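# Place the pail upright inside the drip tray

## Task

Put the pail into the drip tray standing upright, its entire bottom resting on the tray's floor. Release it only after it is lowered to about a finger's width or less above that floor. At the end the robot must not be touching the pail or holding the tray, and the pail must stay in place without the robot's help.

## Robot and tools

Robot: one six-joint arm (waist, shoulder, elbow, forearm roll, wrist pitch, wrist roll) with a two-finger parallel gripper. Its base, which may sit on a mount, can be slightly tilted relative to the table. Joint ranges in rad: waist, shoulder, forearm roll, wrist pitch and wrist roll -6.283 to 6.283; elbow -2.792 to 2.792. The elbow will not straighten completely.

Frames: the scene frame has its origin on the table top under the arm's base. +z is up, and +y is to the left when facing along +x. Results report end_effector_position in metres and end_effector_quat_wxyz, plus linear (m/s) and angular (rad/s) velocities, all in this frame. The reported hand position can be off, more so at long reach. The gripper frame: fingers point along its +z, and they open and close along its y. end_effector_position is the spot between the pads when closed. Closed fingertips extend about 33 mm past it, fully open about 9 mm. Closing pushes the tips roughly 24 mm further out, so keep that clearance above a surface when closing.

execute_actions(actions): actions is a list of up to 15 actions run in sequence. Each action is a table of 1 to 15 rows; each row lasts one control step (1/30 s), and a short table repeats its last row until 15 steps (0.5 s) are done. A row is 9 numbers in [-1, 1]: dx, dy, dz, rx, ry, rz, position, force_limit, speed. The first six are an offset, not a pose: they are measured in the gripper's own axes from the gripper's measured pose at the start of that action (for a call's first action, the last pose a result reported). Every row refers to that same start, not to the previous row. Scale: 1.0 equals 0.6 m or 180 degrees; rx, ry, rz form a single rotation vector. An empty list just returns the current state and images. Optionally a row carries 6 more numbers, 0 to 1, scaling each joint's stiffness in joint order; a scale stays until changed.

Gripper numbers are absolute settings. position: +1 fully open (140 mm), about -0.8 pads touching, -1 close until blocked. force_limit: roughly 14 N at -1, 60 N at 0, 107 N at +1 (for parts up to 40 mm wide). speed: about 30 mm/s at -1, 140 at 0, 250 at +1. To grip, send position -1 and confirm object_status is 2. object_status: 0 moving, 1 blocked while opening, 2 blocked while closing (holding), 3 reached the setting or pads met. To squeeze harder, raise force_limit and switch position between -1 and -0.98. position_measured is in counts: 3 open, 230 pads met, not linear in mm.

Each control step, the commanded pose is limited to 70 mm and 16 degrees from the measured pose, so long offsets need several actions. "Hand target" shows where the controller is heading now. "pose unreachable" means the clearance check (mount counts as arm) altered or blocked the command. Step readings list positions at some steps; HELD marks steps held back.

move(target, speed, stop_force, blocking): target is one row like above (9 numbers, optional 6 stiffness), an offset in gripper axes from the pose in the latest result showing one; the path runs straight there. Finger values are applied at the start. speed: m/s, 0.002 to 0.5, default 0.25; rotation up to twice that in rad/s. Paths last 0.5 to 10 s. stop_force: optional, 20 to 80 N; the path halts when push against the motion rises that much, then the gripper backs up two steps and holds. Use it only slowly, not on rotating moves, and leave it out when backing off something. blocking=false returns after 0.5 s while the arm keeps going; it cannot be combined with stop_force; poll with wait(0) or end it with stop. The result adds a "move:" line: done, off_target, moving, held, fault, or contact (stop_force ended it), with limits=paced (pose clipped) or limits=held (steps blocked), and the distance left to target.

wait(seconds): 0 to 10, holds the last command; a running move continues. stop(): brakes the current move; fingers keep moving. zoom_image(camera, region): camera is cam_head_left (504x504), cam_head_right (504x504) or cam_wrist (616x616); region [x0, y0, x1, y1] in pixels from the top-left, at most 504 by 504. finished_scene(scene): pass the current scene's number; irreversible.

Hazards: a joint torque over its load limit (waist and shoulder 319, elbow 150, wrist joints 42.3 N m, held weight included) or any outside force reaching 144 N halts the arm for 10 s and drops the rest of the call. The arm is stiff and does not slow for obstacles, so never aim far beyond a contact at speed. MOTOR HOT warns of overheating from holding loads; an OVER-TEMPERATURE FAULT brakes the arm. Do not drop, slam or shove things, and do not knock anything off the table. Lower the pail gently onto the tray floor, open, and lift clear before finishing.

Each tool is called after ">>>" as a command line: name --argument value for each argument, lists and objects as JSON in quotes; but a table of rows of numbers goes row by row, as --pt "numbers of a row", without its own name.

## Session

>>> execute_actions --actions '[]'

Scene clock: 0.00 s.
end_effector_position=(+0.4994, -0.2930, +0.2688) position_measured=3 object_status=3 end_effector_quat_wxyz=(-0.141, -0.302, +0.809, -0.485) end_effector_velocity=(+0.000, +0.000, +0.000) end_effector_angular_velocity=(+0.000, -0.000, +0.000)
Joint positions: [-0.059  0.154  2.235 -1.299  1.097 -1.503]
Joint velocities: [ 0. -0. -0.  0. -0.  0.]
Joint torques (N m, as the joint torque sensors report them, + toward a larger angle): no reading
Hand target: +0.499, -0.293, +0.269; -0.141, -0.302, +0.809, -0.485
Joint stiffness scale: [1. 1. 1. 1. 1. 1.]

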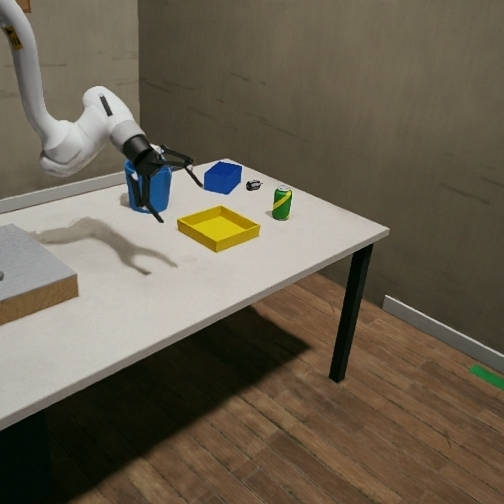

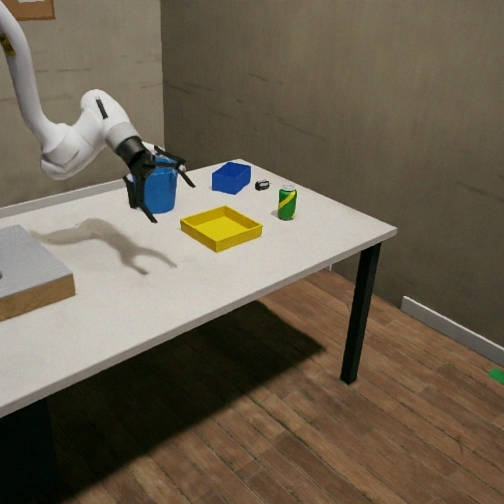

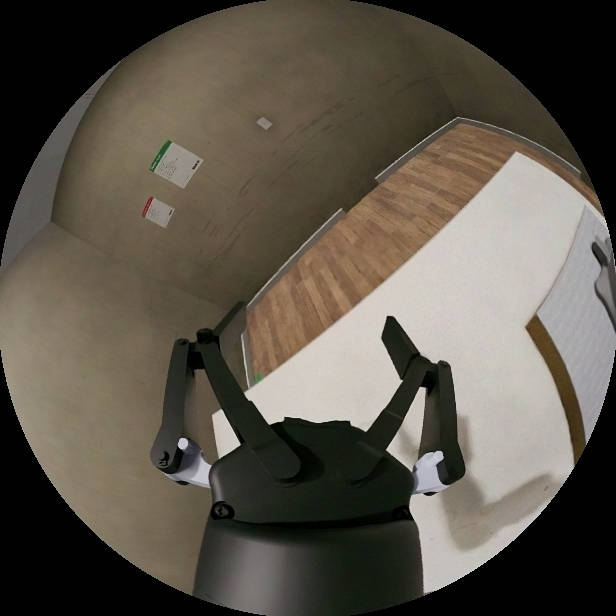

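>>> zoom_image --camera "cam_head_left" --region '[80, 110, 310, 270]'

>>> zoom_image --camera "cam_head_right" --region '[80, 110, 310, 270]'

Region (80, 110, 310, 270) of cam_head_left's 504x504 image, scaled by 2.191, with more detail than that image has; it fills the top 351 rows of this view, and the rest is white.

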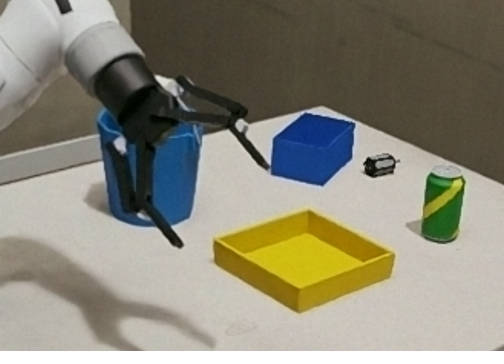

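Region (80, 110, 310, 270) of cam_head_right's 504x504 image, scaled by 2.191, with more detail than that image has; it fills the top 351 rows of this view, and the rest is white.

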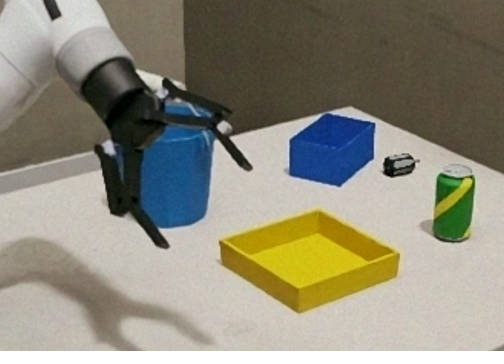

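>>> zoom_image --camera "cam_head_left" --region '[0, 140, 252, 420]'

>>> zoom_image --camera "cam_head_left" --region '[200, 140, 452, 400]'

Region (0, 140, 252, 420) of cam_head_left's 504x504 image, scaled by 1.800, with more detail than that image has; it fills the left 454 columns of this view, and the rest is white.

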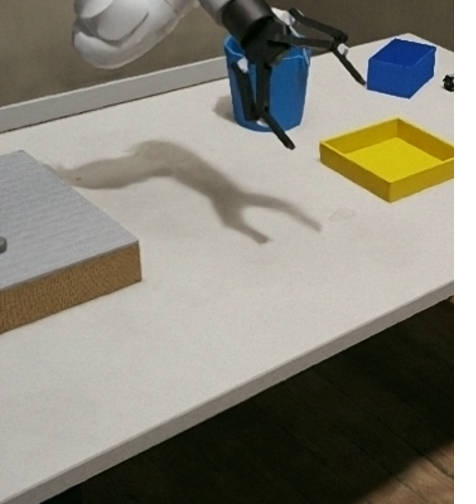

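Region (200, 140, 452, 400) of cam_head_left's 504x504 image, scaled by 1.938, with more detail than that image has; it fills the left 488 columns of this view, and the rest is white.

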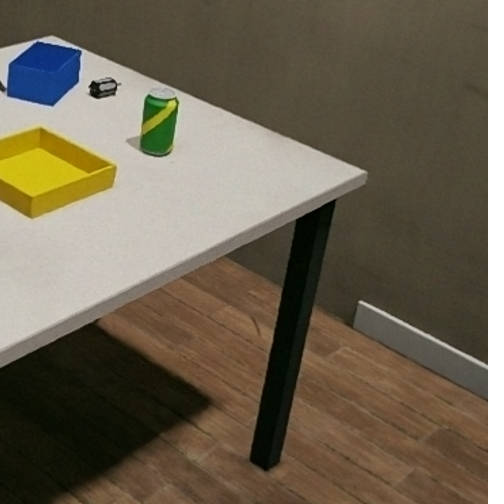

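>>> zoom_image --camera "cam_head_left" --region '[110, 125, 210, 225]'

>>> zoom_image --camera "cam_head_right" --region '[110, 125, 210, 225]'

Region (110, 125, 210, 225) of cam_head_left's 504x504 image, scaled by 5.040, with more detail than that image has.

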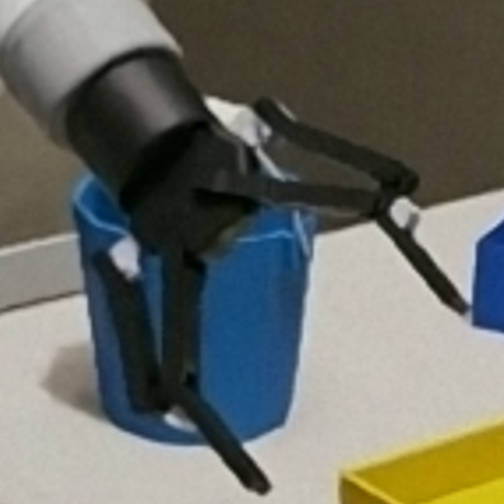

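Region (110, 125, 210, 225) of cam_head_right's 504x504 image, scaled by 5.040, with more detail than that image has.

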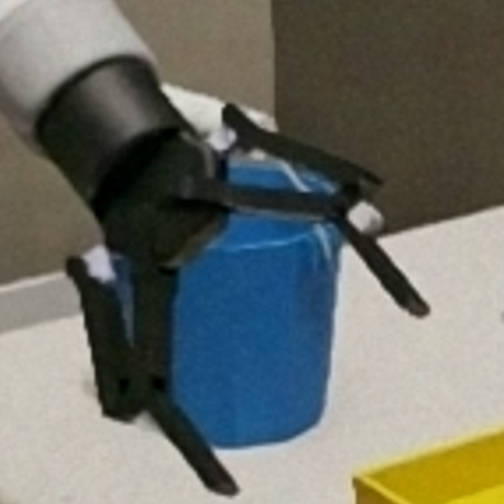

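>>> execute_actions --actions '[]'

Scene clock: 14.30 s.
end_effector_position=(+0.4994, -0.2930, +0.2688) position_measured=3 object_status=3 end_effector_quat_wxyz=(-0.141, -0.302, +0.809, -0.485) end_effector_velocity=(-0.000, -0.000, -0.001) end_effector_angular_velocity=(+0.000, +0.000, -0.001)
Joint positions: [-0.059  0.154  2.235 -1.299  1.097 -1.503]
Joint velocities: [-0.     0.001  0.    -0.    -0.     0.001]
Joint torques (N m, as the joint torque sensors report them, + toward a larger angle): [  0.44 -43.22 -26.21  -0.38   1.59   0.2 ]
Hand target: +0.499, -0.293, +0.269; -0.141, -0.302, +0.809, -0.485
Joint stiffness scale: [1. 1. 1. 1. 1. 1.]

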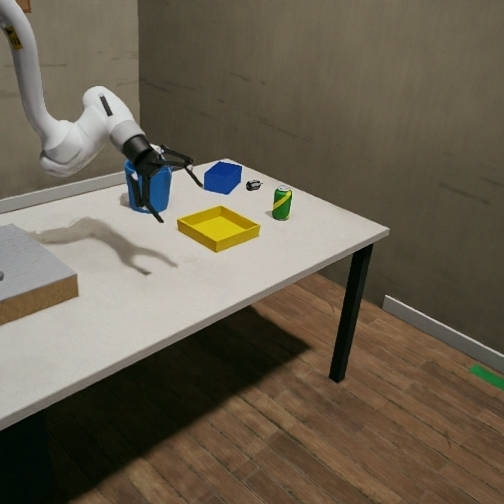

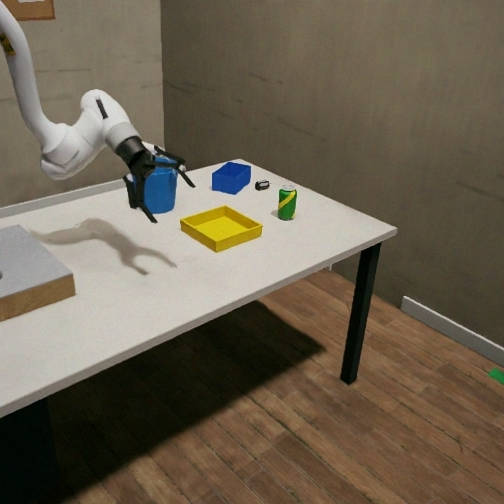

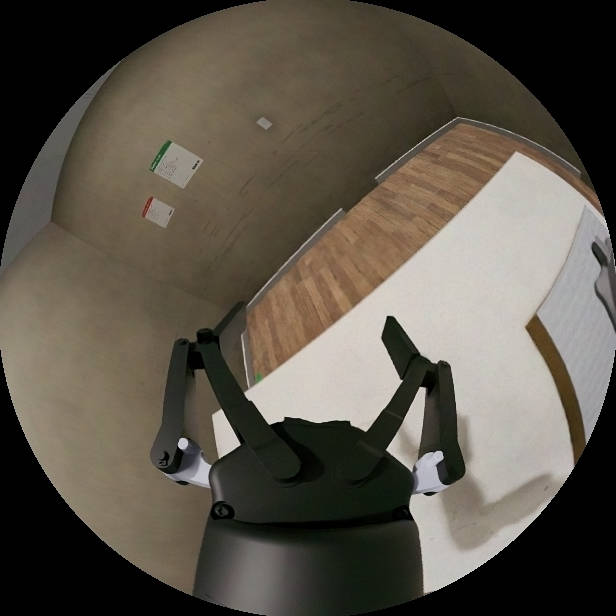

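>>> move --target '[-0.451,-0.131,-0.739,-0.167,-0.3039,-0.2461,1,0,0]' --speed 0.45

Scene clock: 17.80 s.
end_effector_position=(+0.7298, +0.1577, +0.3992) position_measured=3 object_status=3 end_effector_quat_wxyz=(+0.000, +0.705, -0.709, +0.001) end_effector_velocity=(-0.000, +0.001, +0.001) end_effector_angular_velocity=(+0.004, +0.005, +0.002)
Joint positions: [ 0.187  0.316  1.405  0.006  1.419 -2.976]
Joint velocities: [-0.001  0.002 -0.004  0.005  0.007 -0.003]
Joint torques (N m, as the joint torque sensors report them, + toward a larger angle): [  3.06 -78.99 -41.26   4.09  -0.46   0.17]
Hand target: +0.730, +0.160, +0.400; +0.000, +0.707, -0.707, -0.001
Off the commanded pose: 0.003 m, 0 deg.
Joint stiffness scale: [1. 1. 1. 1. 1. 1.]
move: done

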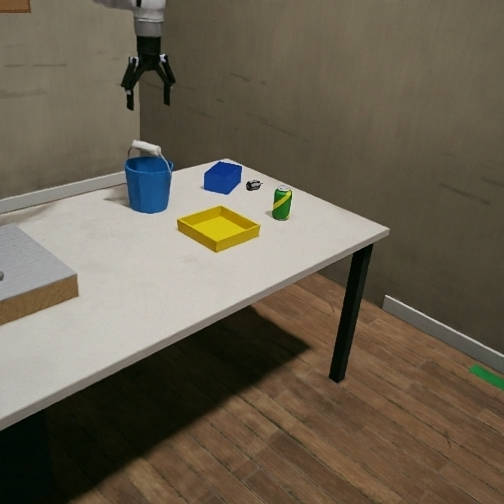

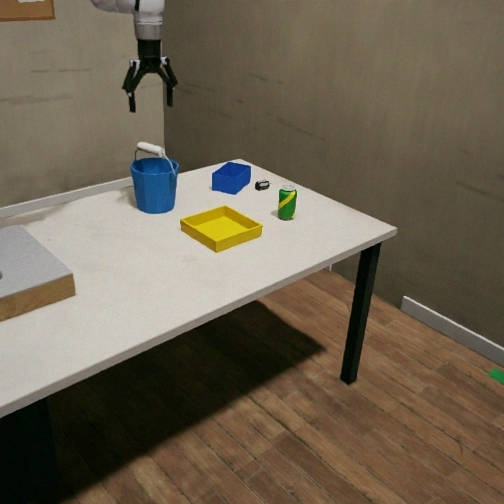

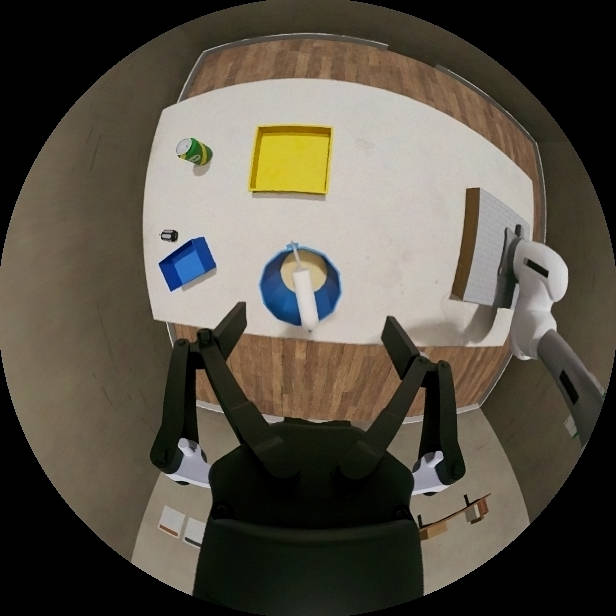

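Now a closer look at the pail and the tray in the wrist image.

>>> zoom_image --camera "cam_wrist" --region '[240,220,370,350]'

>>> zoom_image --camera "cam_wrist" --region '[230,100,350,220]'

>>> zoom_image --camera "cam_head_left" --region '[90,60,290,260]'

Region (240, 220, 370, 350) of cam_wrist's 616x616 image, scaled by 3.877, with more detail than that image has.

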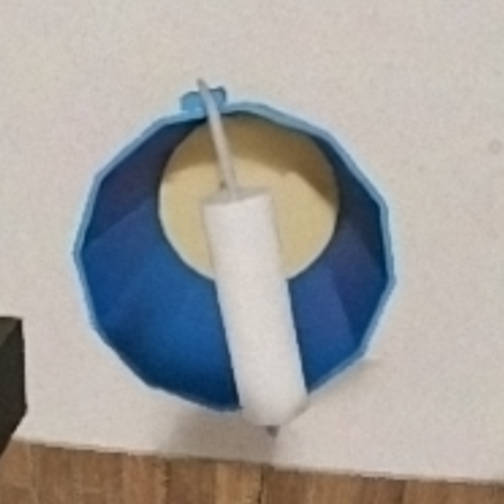

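Region (230, 100, 350, 220) of cam_wrist's 616x616 image, scaled by 4.200, with more detail than that image has.

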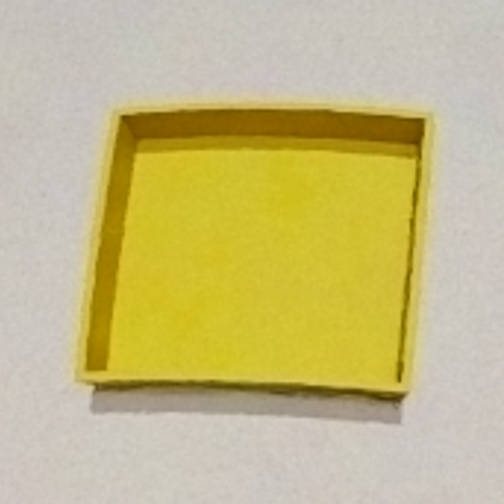

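Region (90, 60, 290, 260) of cam_head_left's 504x504 image, scaled by 2.520, with more detail than that image has.

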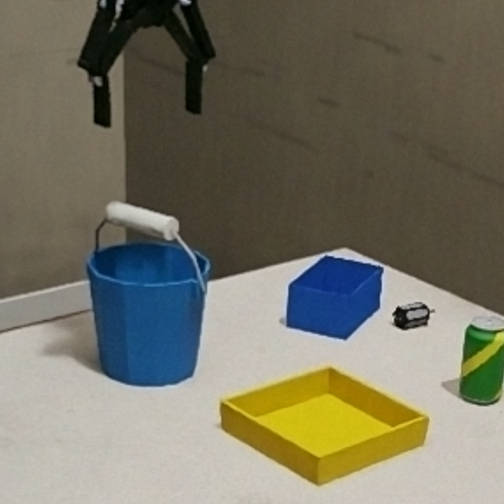

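>>> move --target '[-0.0634,-0.0314,0.182,0,0,-0.0867,1,0,0]' --speed 0.3

Scene clock: 24.30 s.
end_effector_position=(+0.7498, +0.1943, +0.2941) position_measured=3 object_status=3 end_effector_quat_wxyz=(-0.001, +0.793, -0.609, +0.002) end_effector_velocity=(+0.001, +0.001, -0.000) end_effector_angular_velocity=(+0.001, -0.003, +0.005)
Joint positions: [ 0.231  0.397  1.484  0.006  1.257 -3.201]
Joint velocities: [ 0.001  0.    -0.    -0.    -0.003 -0.004]
Joint torques (N m, as the joint torque sensors report them, + toward a larger angle): [  2.19 -79.39 -39.61   4.21  -0.15   0.17]
Hand target: +0.749, +0.196, +0.290; +0.000, +0.795, -0.607, +0.001
Off the commanded pose: 0.004 m, 0 deg.
Joint stiffness scale: [1. 1. 1. 1. 1. 1.]
move: off_target

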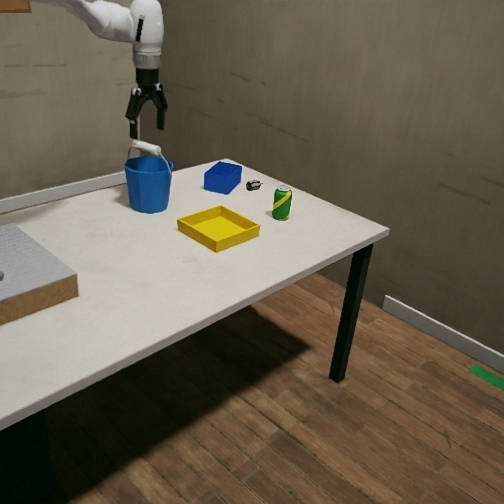

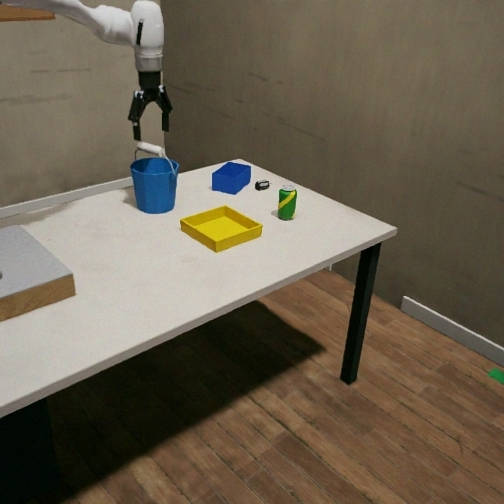

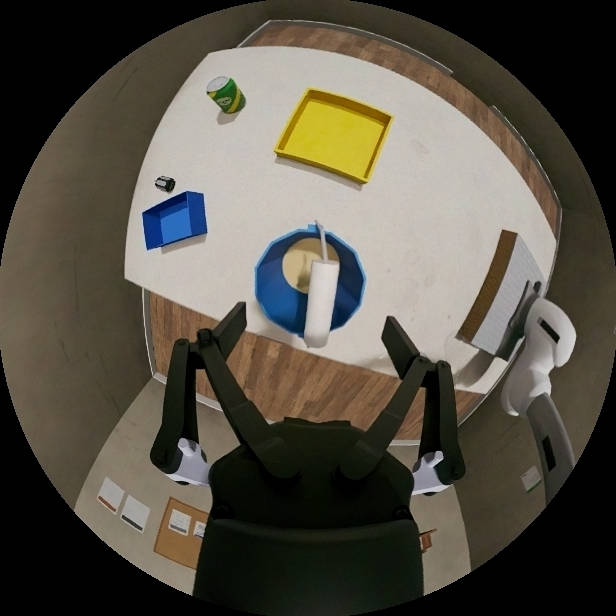

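>>> zoom_image --camera "cam_wrist" --region '[235,205,395,365]'

>>> zoom_image --camera "cam_head_left" --region '[100,60,220,220]'

Region (235, 205, 395, 365) of cam_wrist's 616x616 image, scaled by 3.150, with more detail than that image has.

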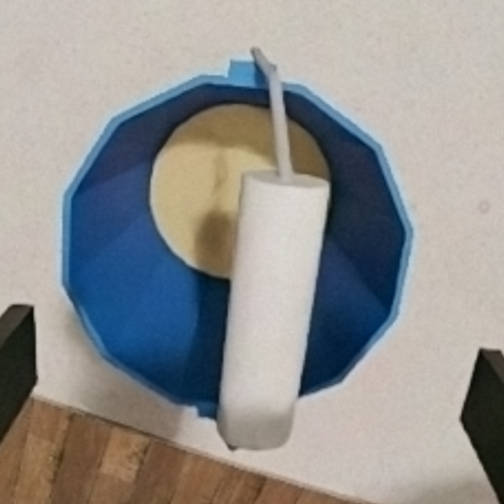

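Region (100, 60, 220, 220) of cam_head_left's 504x504 image, scaled by 3.150, with more detail than that image has; it fills the left 378 columns of this view, and the rest is white.

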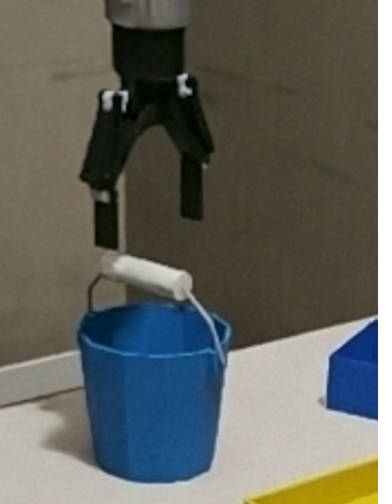

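>>> move --target '[-0.0067,0.0033,0.1217,0,0,0,0.1,0.5,0.3]' --speed 0.2

Scene clock: 33.87 s.
end_effector_position=(+0.7485, +0.1964, +0.2253) position_measured=117 object_status=3 end_effector_quat_wxyz=(-0.002, +0.794, -0.608, +0.003) end_effector_velocity=(+0.002, +0.000, +0.000) end_effector_angular_velocity=(+0.001, -0.005, -0.002)
Joint positions: [ 0.235  0.435  1.56   0.006  1.14  -3.199]
Joint velocities: [-0.     0.    -0.    -0.    -0.005  0.001]
Joint torques (N m, as the joint torque sensors report them, + toward a larger angle): [  2.36 -84.65 -38.46   4.29  -0.19   0.14]
Hand target: +0.747, +0.198, +0.221; -0.001, +0.793, -0.609, +0.002
Off the commanded pose: 0.005 m, 0 deg.
Joint stiffness scale: [1. 1. 1. 1. 1. 1.]
move: off_target

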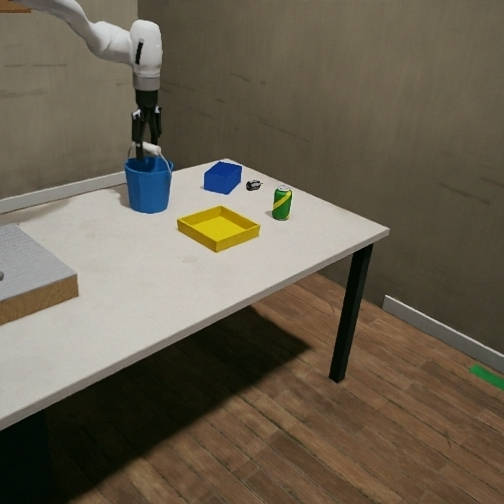

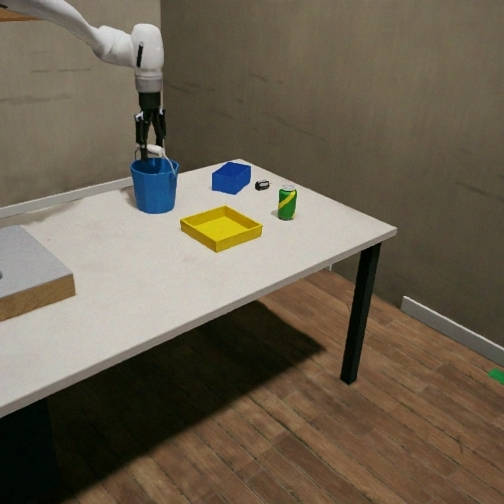

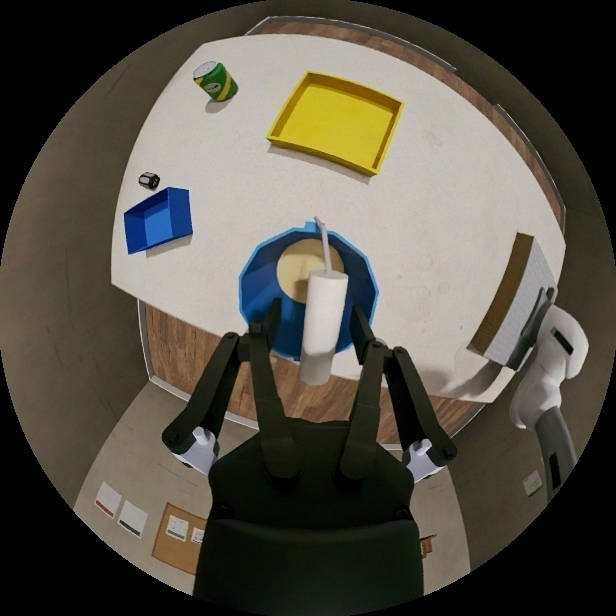

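>>> zoom_image --camera "cam_head_left" --region '[105,85,195,220]'

>>> zoom_image --camera "cam_wrist" --region '[225,200,405,410]'

Region (105, 85, 195, 220) of cam_head_left's 504x504 image, scaled by 3.733, with more detail than that image has.

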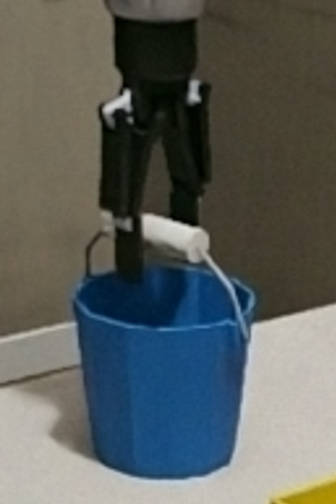

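Region (225, 200, 405, 410) of cam_wrist's 616x616 image, scaled by 2.400, with more detail than that image has; it fills the left 432 columns of this view, and the rest is white.

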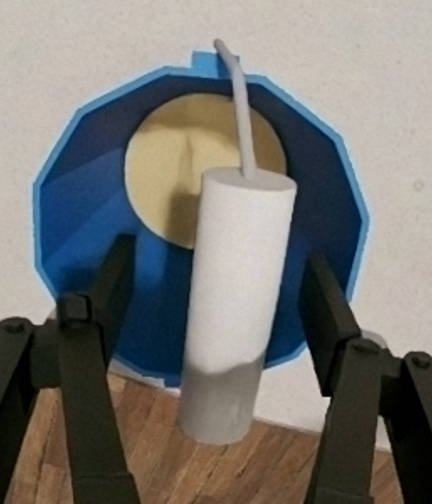

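>>> execute_actions --actions '[[[0,0,0,0,0,0,-1,0.5,-0.2]]]'

>>> wait --seconds 0.15

Scene clock: 36.40 s.
end_effector_position=(+0.7486, +0.1965, +0.2253) position_measured=187 object_status=0 end_effector_quat_wxyz=(-0.002, +0.794, -0.608, +0.003) end_effector_velocity=(+0.001, -0.000, +0.001) end_effector_angular_velocity=(+0.000, -0.001, -0.001)
Joint positions: [ 0.235  0.435  1.56   0.006  1.14  -3.199]
Joint velocities: [-0.001 -0.    -0.001  0.     0.     0.   ]
Joint torques (N m, as the joint torque sensors report them, + toward a larger angle): [  1.86 -77.01 -35.54   3.84  -0.01  -0.19]
Hand target: +0.748, +0.196, +0.225; -0.002, +0.794, -0.608, +0.003
Off the commanded pose: 0.000 m, 0 deg.
Joint stiffness scale: [1. 1. 1. 1. 1. 1.]
Step readings (end_effector_position):
0: (+0.7486, +0.1965, +0.2253)
1: (+0.7486, +0.1965, +0.2253)
2: (+0.7486, +0.1965, +0.2253)
4: (+0.7486, +0.1965, +0.2253)
8: (+0.7486, +0.1965, +0.2253)
15: end_effector_position above

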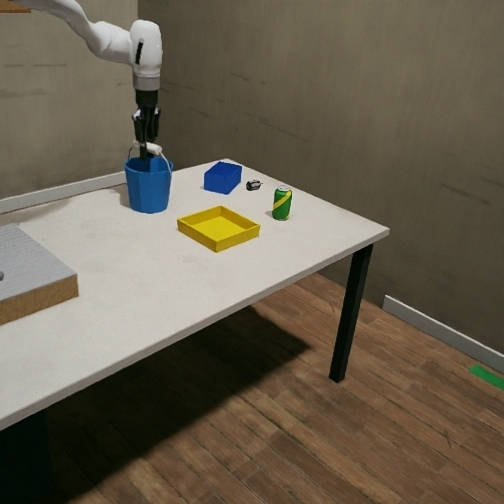

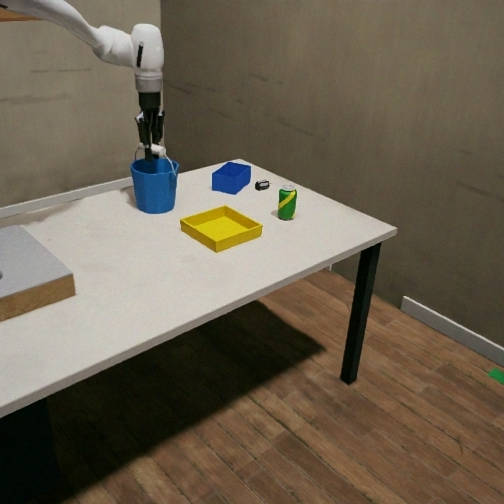

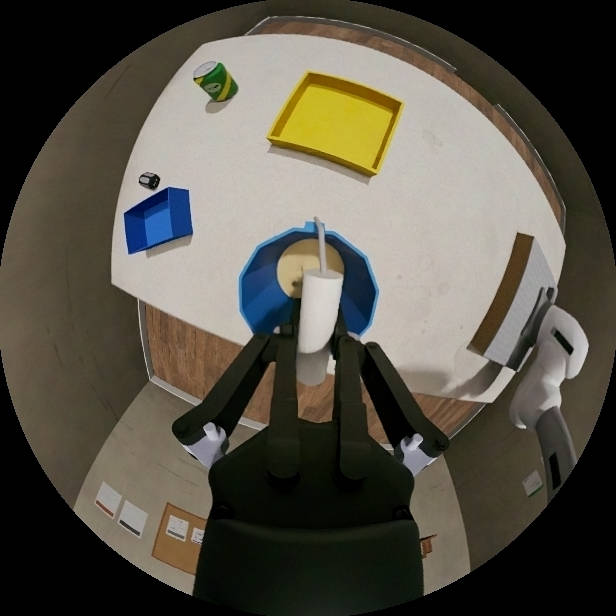

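Scene clock: 36.57 s.
end_effector_position=(+0.7486, +0.1965, +0.2253) position_measured=187 object_status=2 end_effector_quat_wxyz=(-0.002, +0.794, -0.608, +0.003) end_effector_velocity=(+0.000, +0.000, -0.000) end_effector_angular_velocity=(+0.000, -0.000, -0.002)
Joint positions: [ 0.235  0.435  1.56   0.006  1.14  -3.199]
Joint velocities: [-0.     0.    -0.     0.    -0.     0.002]
Joint torques (N m, as the joint torque sensors report them, + toward a larger angle): [  3.26 -77.54 -35.96   4.2   -0.2   -0.48]
Hand target: +0.748, +0.196, +0.225; -0.002, +0.794, -0.608, +0.003
Off the commanded pose: 0.000 m, 0 deg.
Joint stiffness scale: [1. 1. 1. 1. 1. 1.]
wait: 0.17 s; no rest

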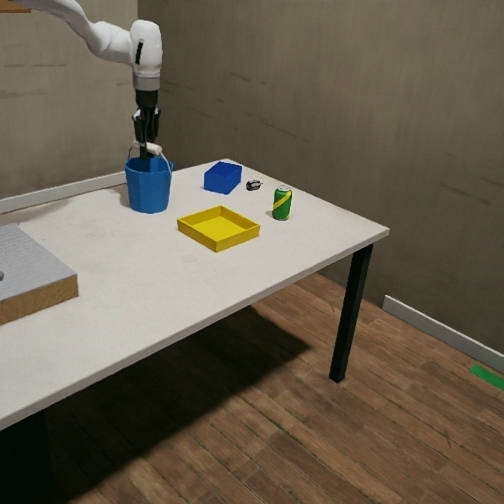

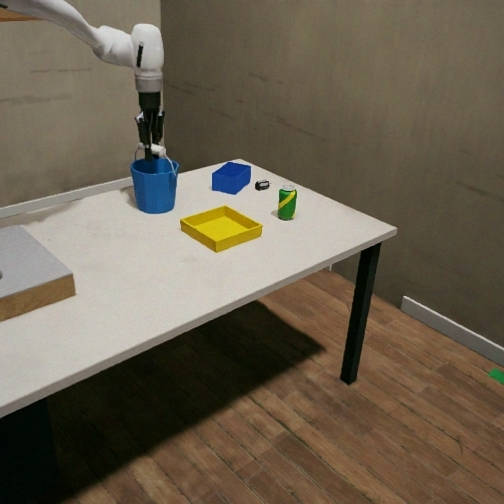

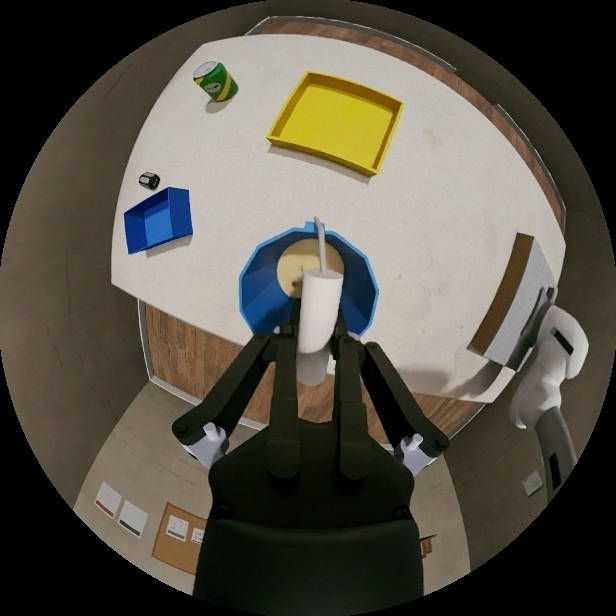

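>>> zoom_image --camera "cam_wrist" --region '[255,55,415,195]'

Region (255, 55, 415, 195) of cam_wrist's 616x616 image, scaled by 3.150, with more detail than that image has; it fills the top 441 rows of this view, and the rest is white.

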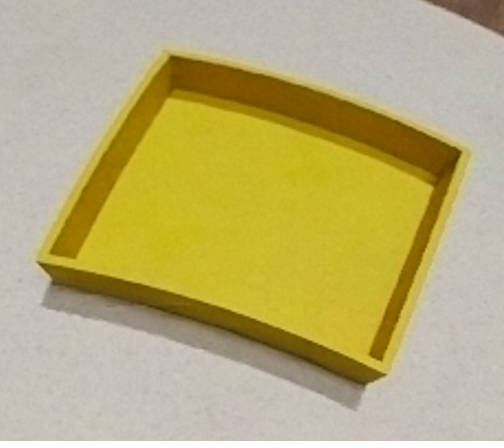

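>>> zoom_image --camera "cam_head_left" --region '[90,10,210,220]'

Region (90, 10, 210, 220) of cam_head_left's 504x504 image, scaled by 2.400, with more detail than that image has; it fills the left 288 columns of this view, and the rest is white.

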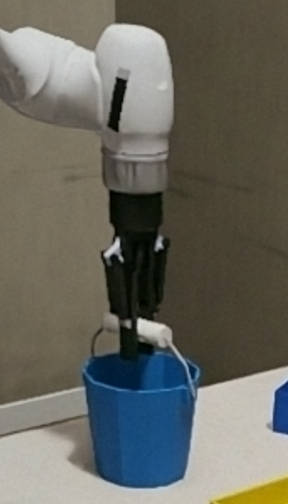

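>>> zoom_image --camera "cam_head_left" --region '[120,70,180,170]'

>>> zoom_image --camera "cam_wrist" --region '[225,200,405,410]'

Region (120, 70, 180, 170) of cam_head_left's 504x504 image, scaled by 5.040, with more detail than that image has; it fills the left 302 columns of this view, and the rest is white.

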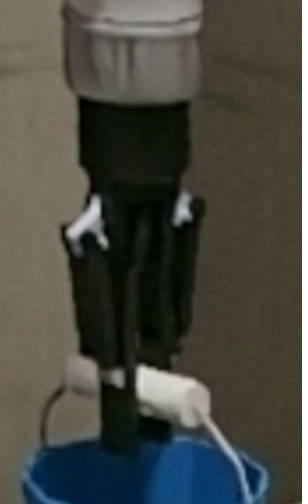

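Region (225, 200, 405, 410) of cam_wrist's 616x616 image, scaled by 2.400, with more detail than that image has; it fills the left 432 columns of this view, and the rest is white.

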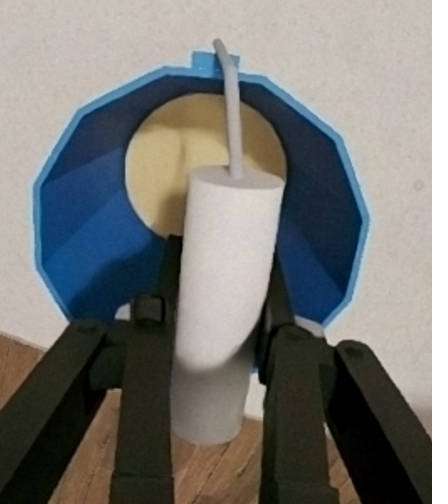

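>>> move --target '[0,0,-0.16,0,0,0,-1,0.5,-0.2]' --speed 0.15

Scene clock: 64.37 s.
end_effector_position=(+0.7473, +0.1970, +0.3171) position_measured=187 object_status=2 end_effector_quat_wxyz=(-0.001, +0.794, -0.608, +0.002) end_effector_velocity=(-0.001, -0.000, +0.000) end_effector_angular_velocity=(-0.001, +0.004, +0.001)
Joint positions: [ 0.235  0.384  1.461  0.006  1.293 -3.199]
Joint velocities: [-0.    -0.    -0.    -0.     0.005 -0.001]
Joint torques (N m, as the joint torque sensors report them, + toward a larger angle): [  1.65 -83.38 -44.13   4.46  -0.07  -0.09]
Hand target: +0.748, +0.196, +0.321; -0.002, +0.794, -0.608, +0.003
Off the commanded pose: 0.004 m, 0 deg.
Joint stiffness scale: [1. 1. 1. 1. 1. 1.]
move: off_target

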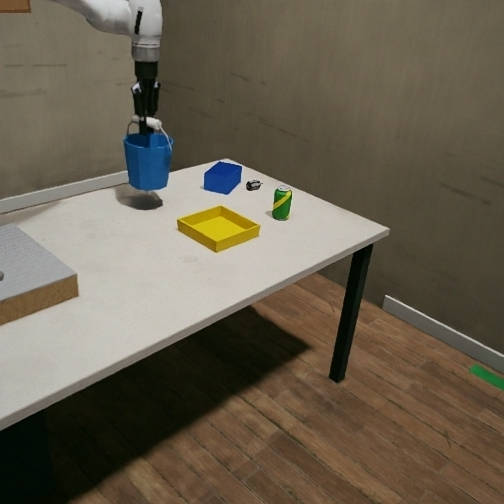

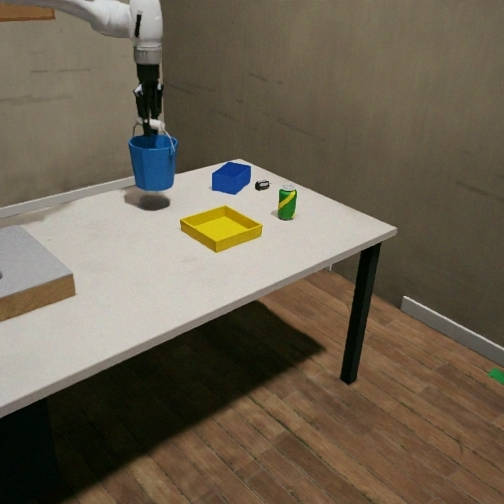

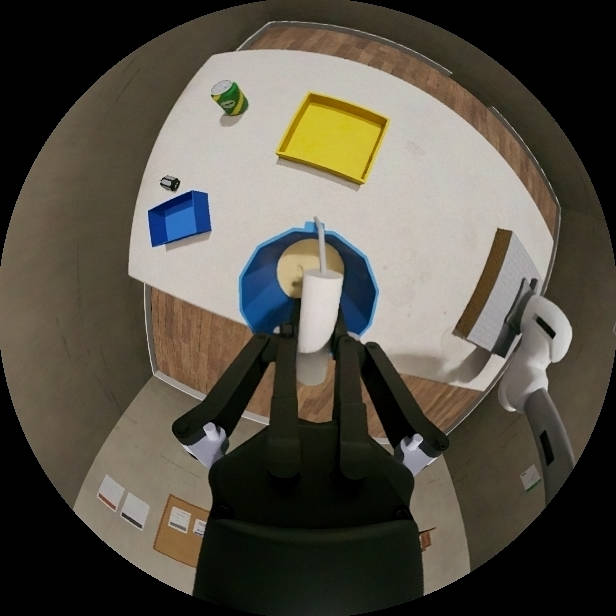

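>>> zoom_image --camera "cam_wrist" --region '[225,200,405,410]'

>>> zoom_image --camera "cam_head_left" --region '[100,70,280,260]'

>>> zoom_image --camera "cam_wrist" --region '[265,80,405,200]'

Region (225, 200, 405, 410) of cam_wrist's 616x616 image, scaled by 2.400, with more detail than that image has; it fills the left 432 columns of this view, and the rest is white.

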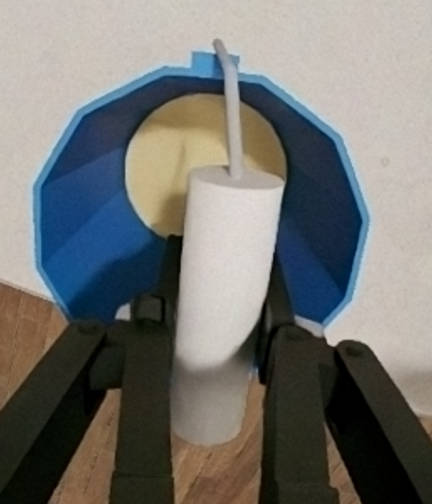

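Region (100, 70, 280, 260) of cam_head_left's 504x504 image, scaled by 2.653, with more detail than that image has; it fills the left 477 columns of this view, and the rest is white.

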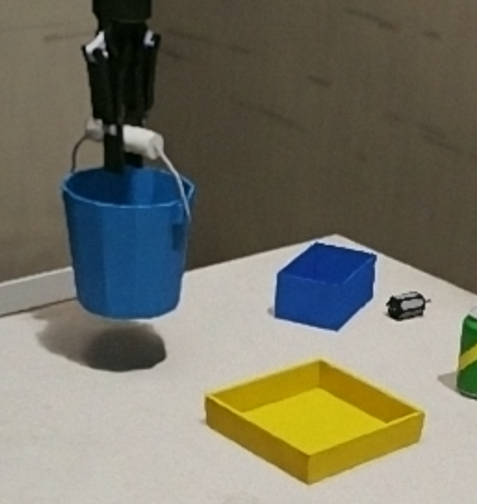

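Region (265, 80, 405, 200) of cam_wrist's 616x616 image, scaled by 3.600, with more detail than that image has; it fills the top 432 rows of this view, and the rest is white.

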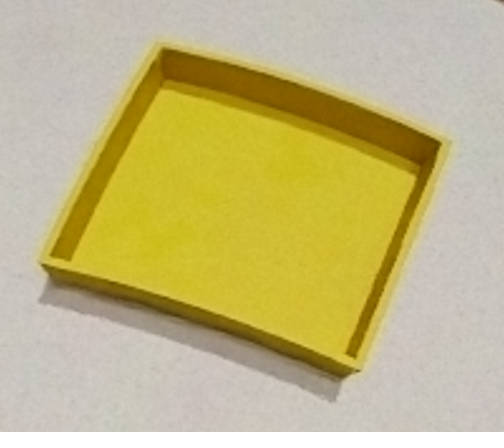

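>>> move --target '[0.5537,0.0384,0,0,0,0,-1,0.5,-0.2]' --speed 0.3

Scene clock: 70.30 s.
end_effector_position=(+0.8111, -0.1283, +0.3170) position_measured=187 object_status=2 end_effector_quat_wxyz=(-0.001, +0.794, -0.608, +0.003) end_effector_velocity=(+0.000, -0.000, +0.001) end_effector_angular_velocity=(+0.000, +0.000, +0.003)
Joint positions: [-0.177  0.463  1.349  0.006  1.326 -3.609]
Joint velocities: [-0.001  0.    -0.002 -0.     0.002 -0.004]
Joint torques (N m, as the joint torque sensors report them, + toward a larger angle): [  4.56 -92.11 -44.02   4.28   0.31   0.35]
Hand target: +0.812, -0.130, +0.317; -0.001, +0.794, -0.608, +0.002
Off the commanded pose: 0.002 m, 0 deg.
Joint stiffness scale: [1. 1. 1. 1. 1. 1.]
move: done

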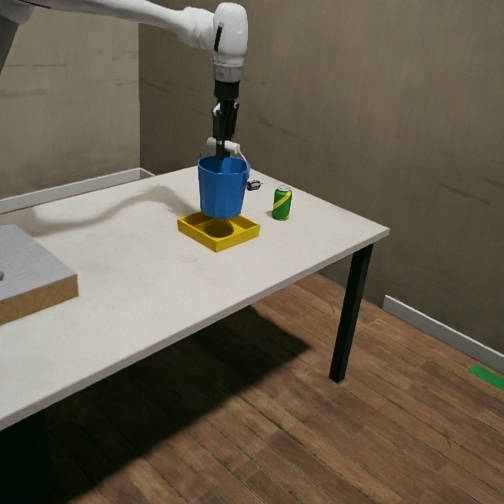

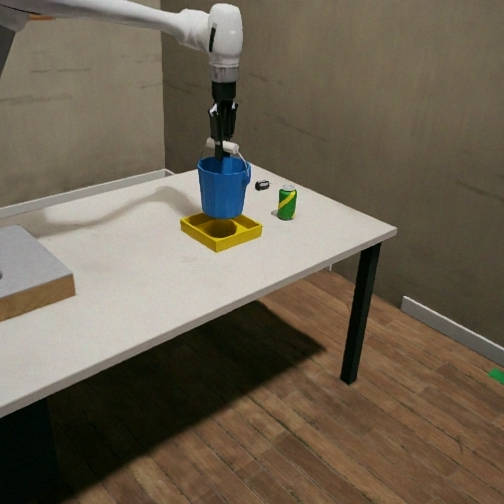

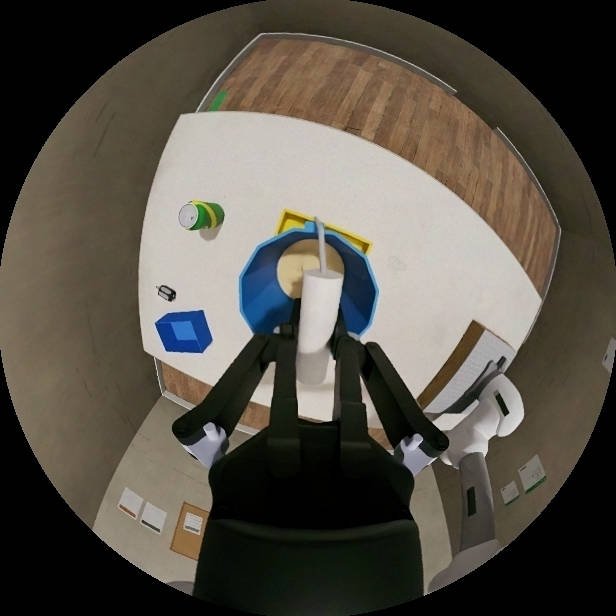

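>>> zoom_image --camera "cam_wrist" --region '[230,190,400,340]'

>>> zoom_image --camera "cam_head_left" --region '[160,110,300,270]'

>>> zoom_image --camera "cam_head_right" --region '[160,110,300,270]'

Region (230, 190, 400, 340) of cam_wrist's 616x616 image, scaled by 2.965, with more detail than that image has; it fills the top 445 rows of this view, and the rest is white.

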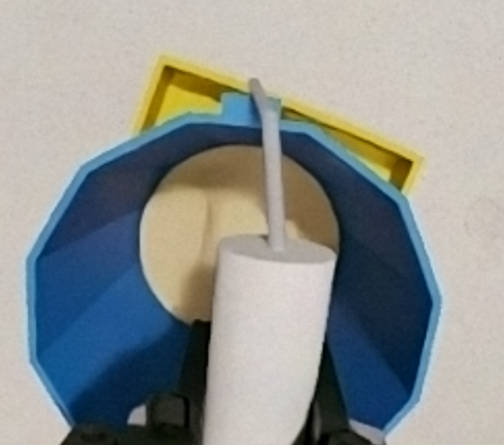

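Region (160, 110, 300, 270) of cam_head_left's 504x504 image, scaled by 3.150, with more detail than that image has; it fills the left 441 columns of this view, and the rest is white.

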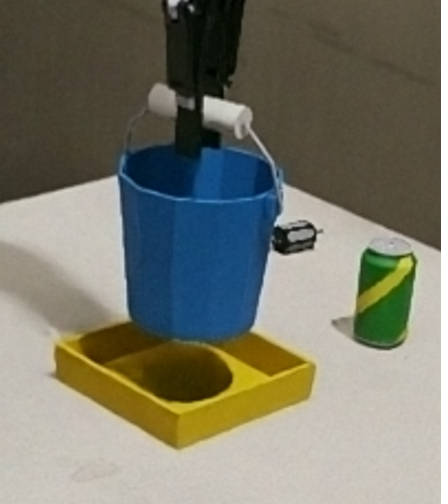

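Region (160, 110, 300, 270) of cam_head_right's 504x504 image, scaled by 3.150, with more detail than that image has; it fills the left 441 columns of this view, and the rest is white.

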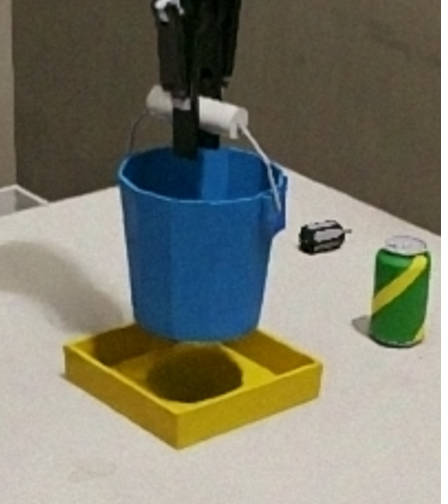

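>>> zoom_image --camera "cam_head_left" --region '[170,180,270,260]'

Region (170, 180, 270, 260) of cam_head_left's 504x504 image, scaled by 5.040, with more detail than that image has; it fills the top 403 rows of this view, and the rest is white.

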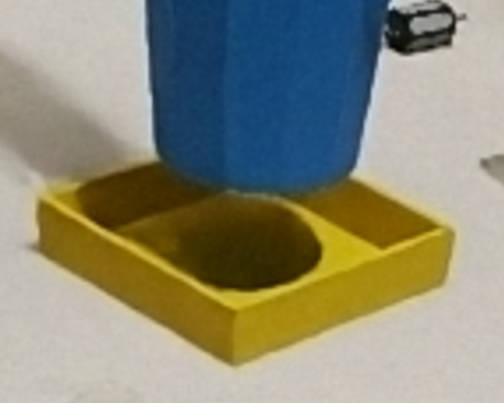

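>>> move --target '[-0.0065,-0.0017,0.13,0,0,0,-1,0.5,-0.2]' --speed 0.12

Scene clock: 75.13 s.
end_effector_position=(+0.8122, -0.1261, +0.2434) position_measured=187 object_status=2 end_effector_quat_wxyz=(-0.001, +0.794, -0.608, +0.004) end_effector_velocity=(+0.001, +0.001, -0.000) end_effector_angular_velocity=(-0.001, -0.003, +0.000)
Joint positions: [-0.173  0.498  1.433  0.006  1.205 -3.608]
Joint velocities: [ 0.001  0.    -0.    -0.    -0.004  0.001]
Joint torques (N m, as the joint torque sensors report them, + toward a larger angle): [  3.62 -93.9  -41.27   4.6   -0.03  -0.06]
Hand target: +0.812, -0.124, +0.239; -0.001, +0.794, -0.608, +0.003
Off the commanded pose: 0.005 m, 0 deg.
Joint stiffness scale: [1. 1. 1. 1. 1. 1.]
move: off_target

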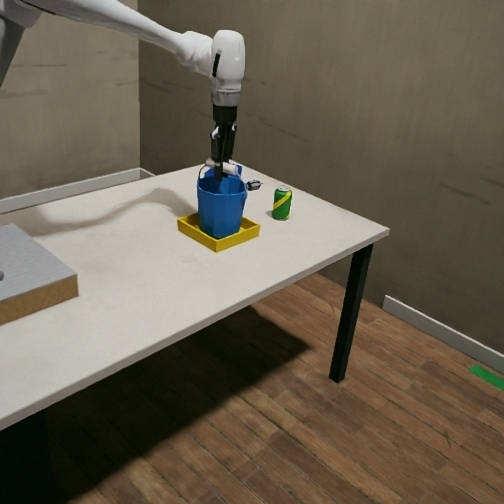

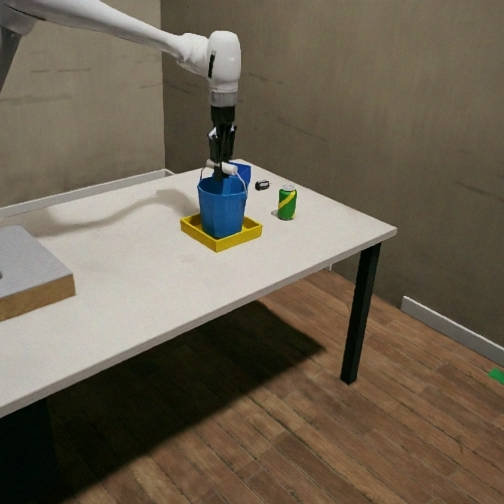

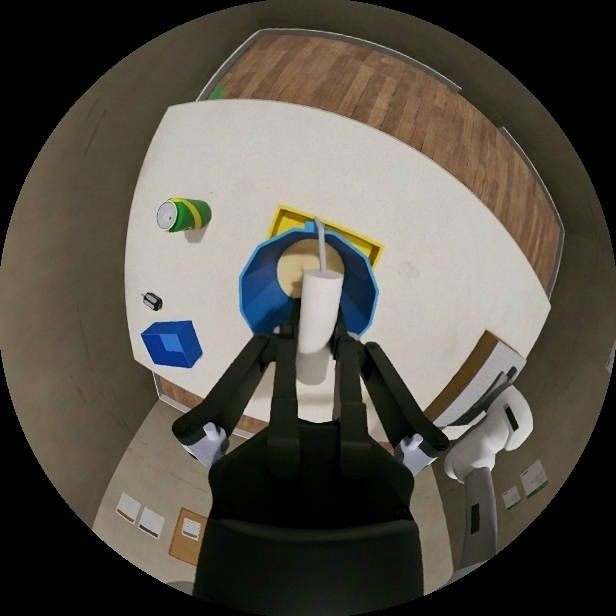

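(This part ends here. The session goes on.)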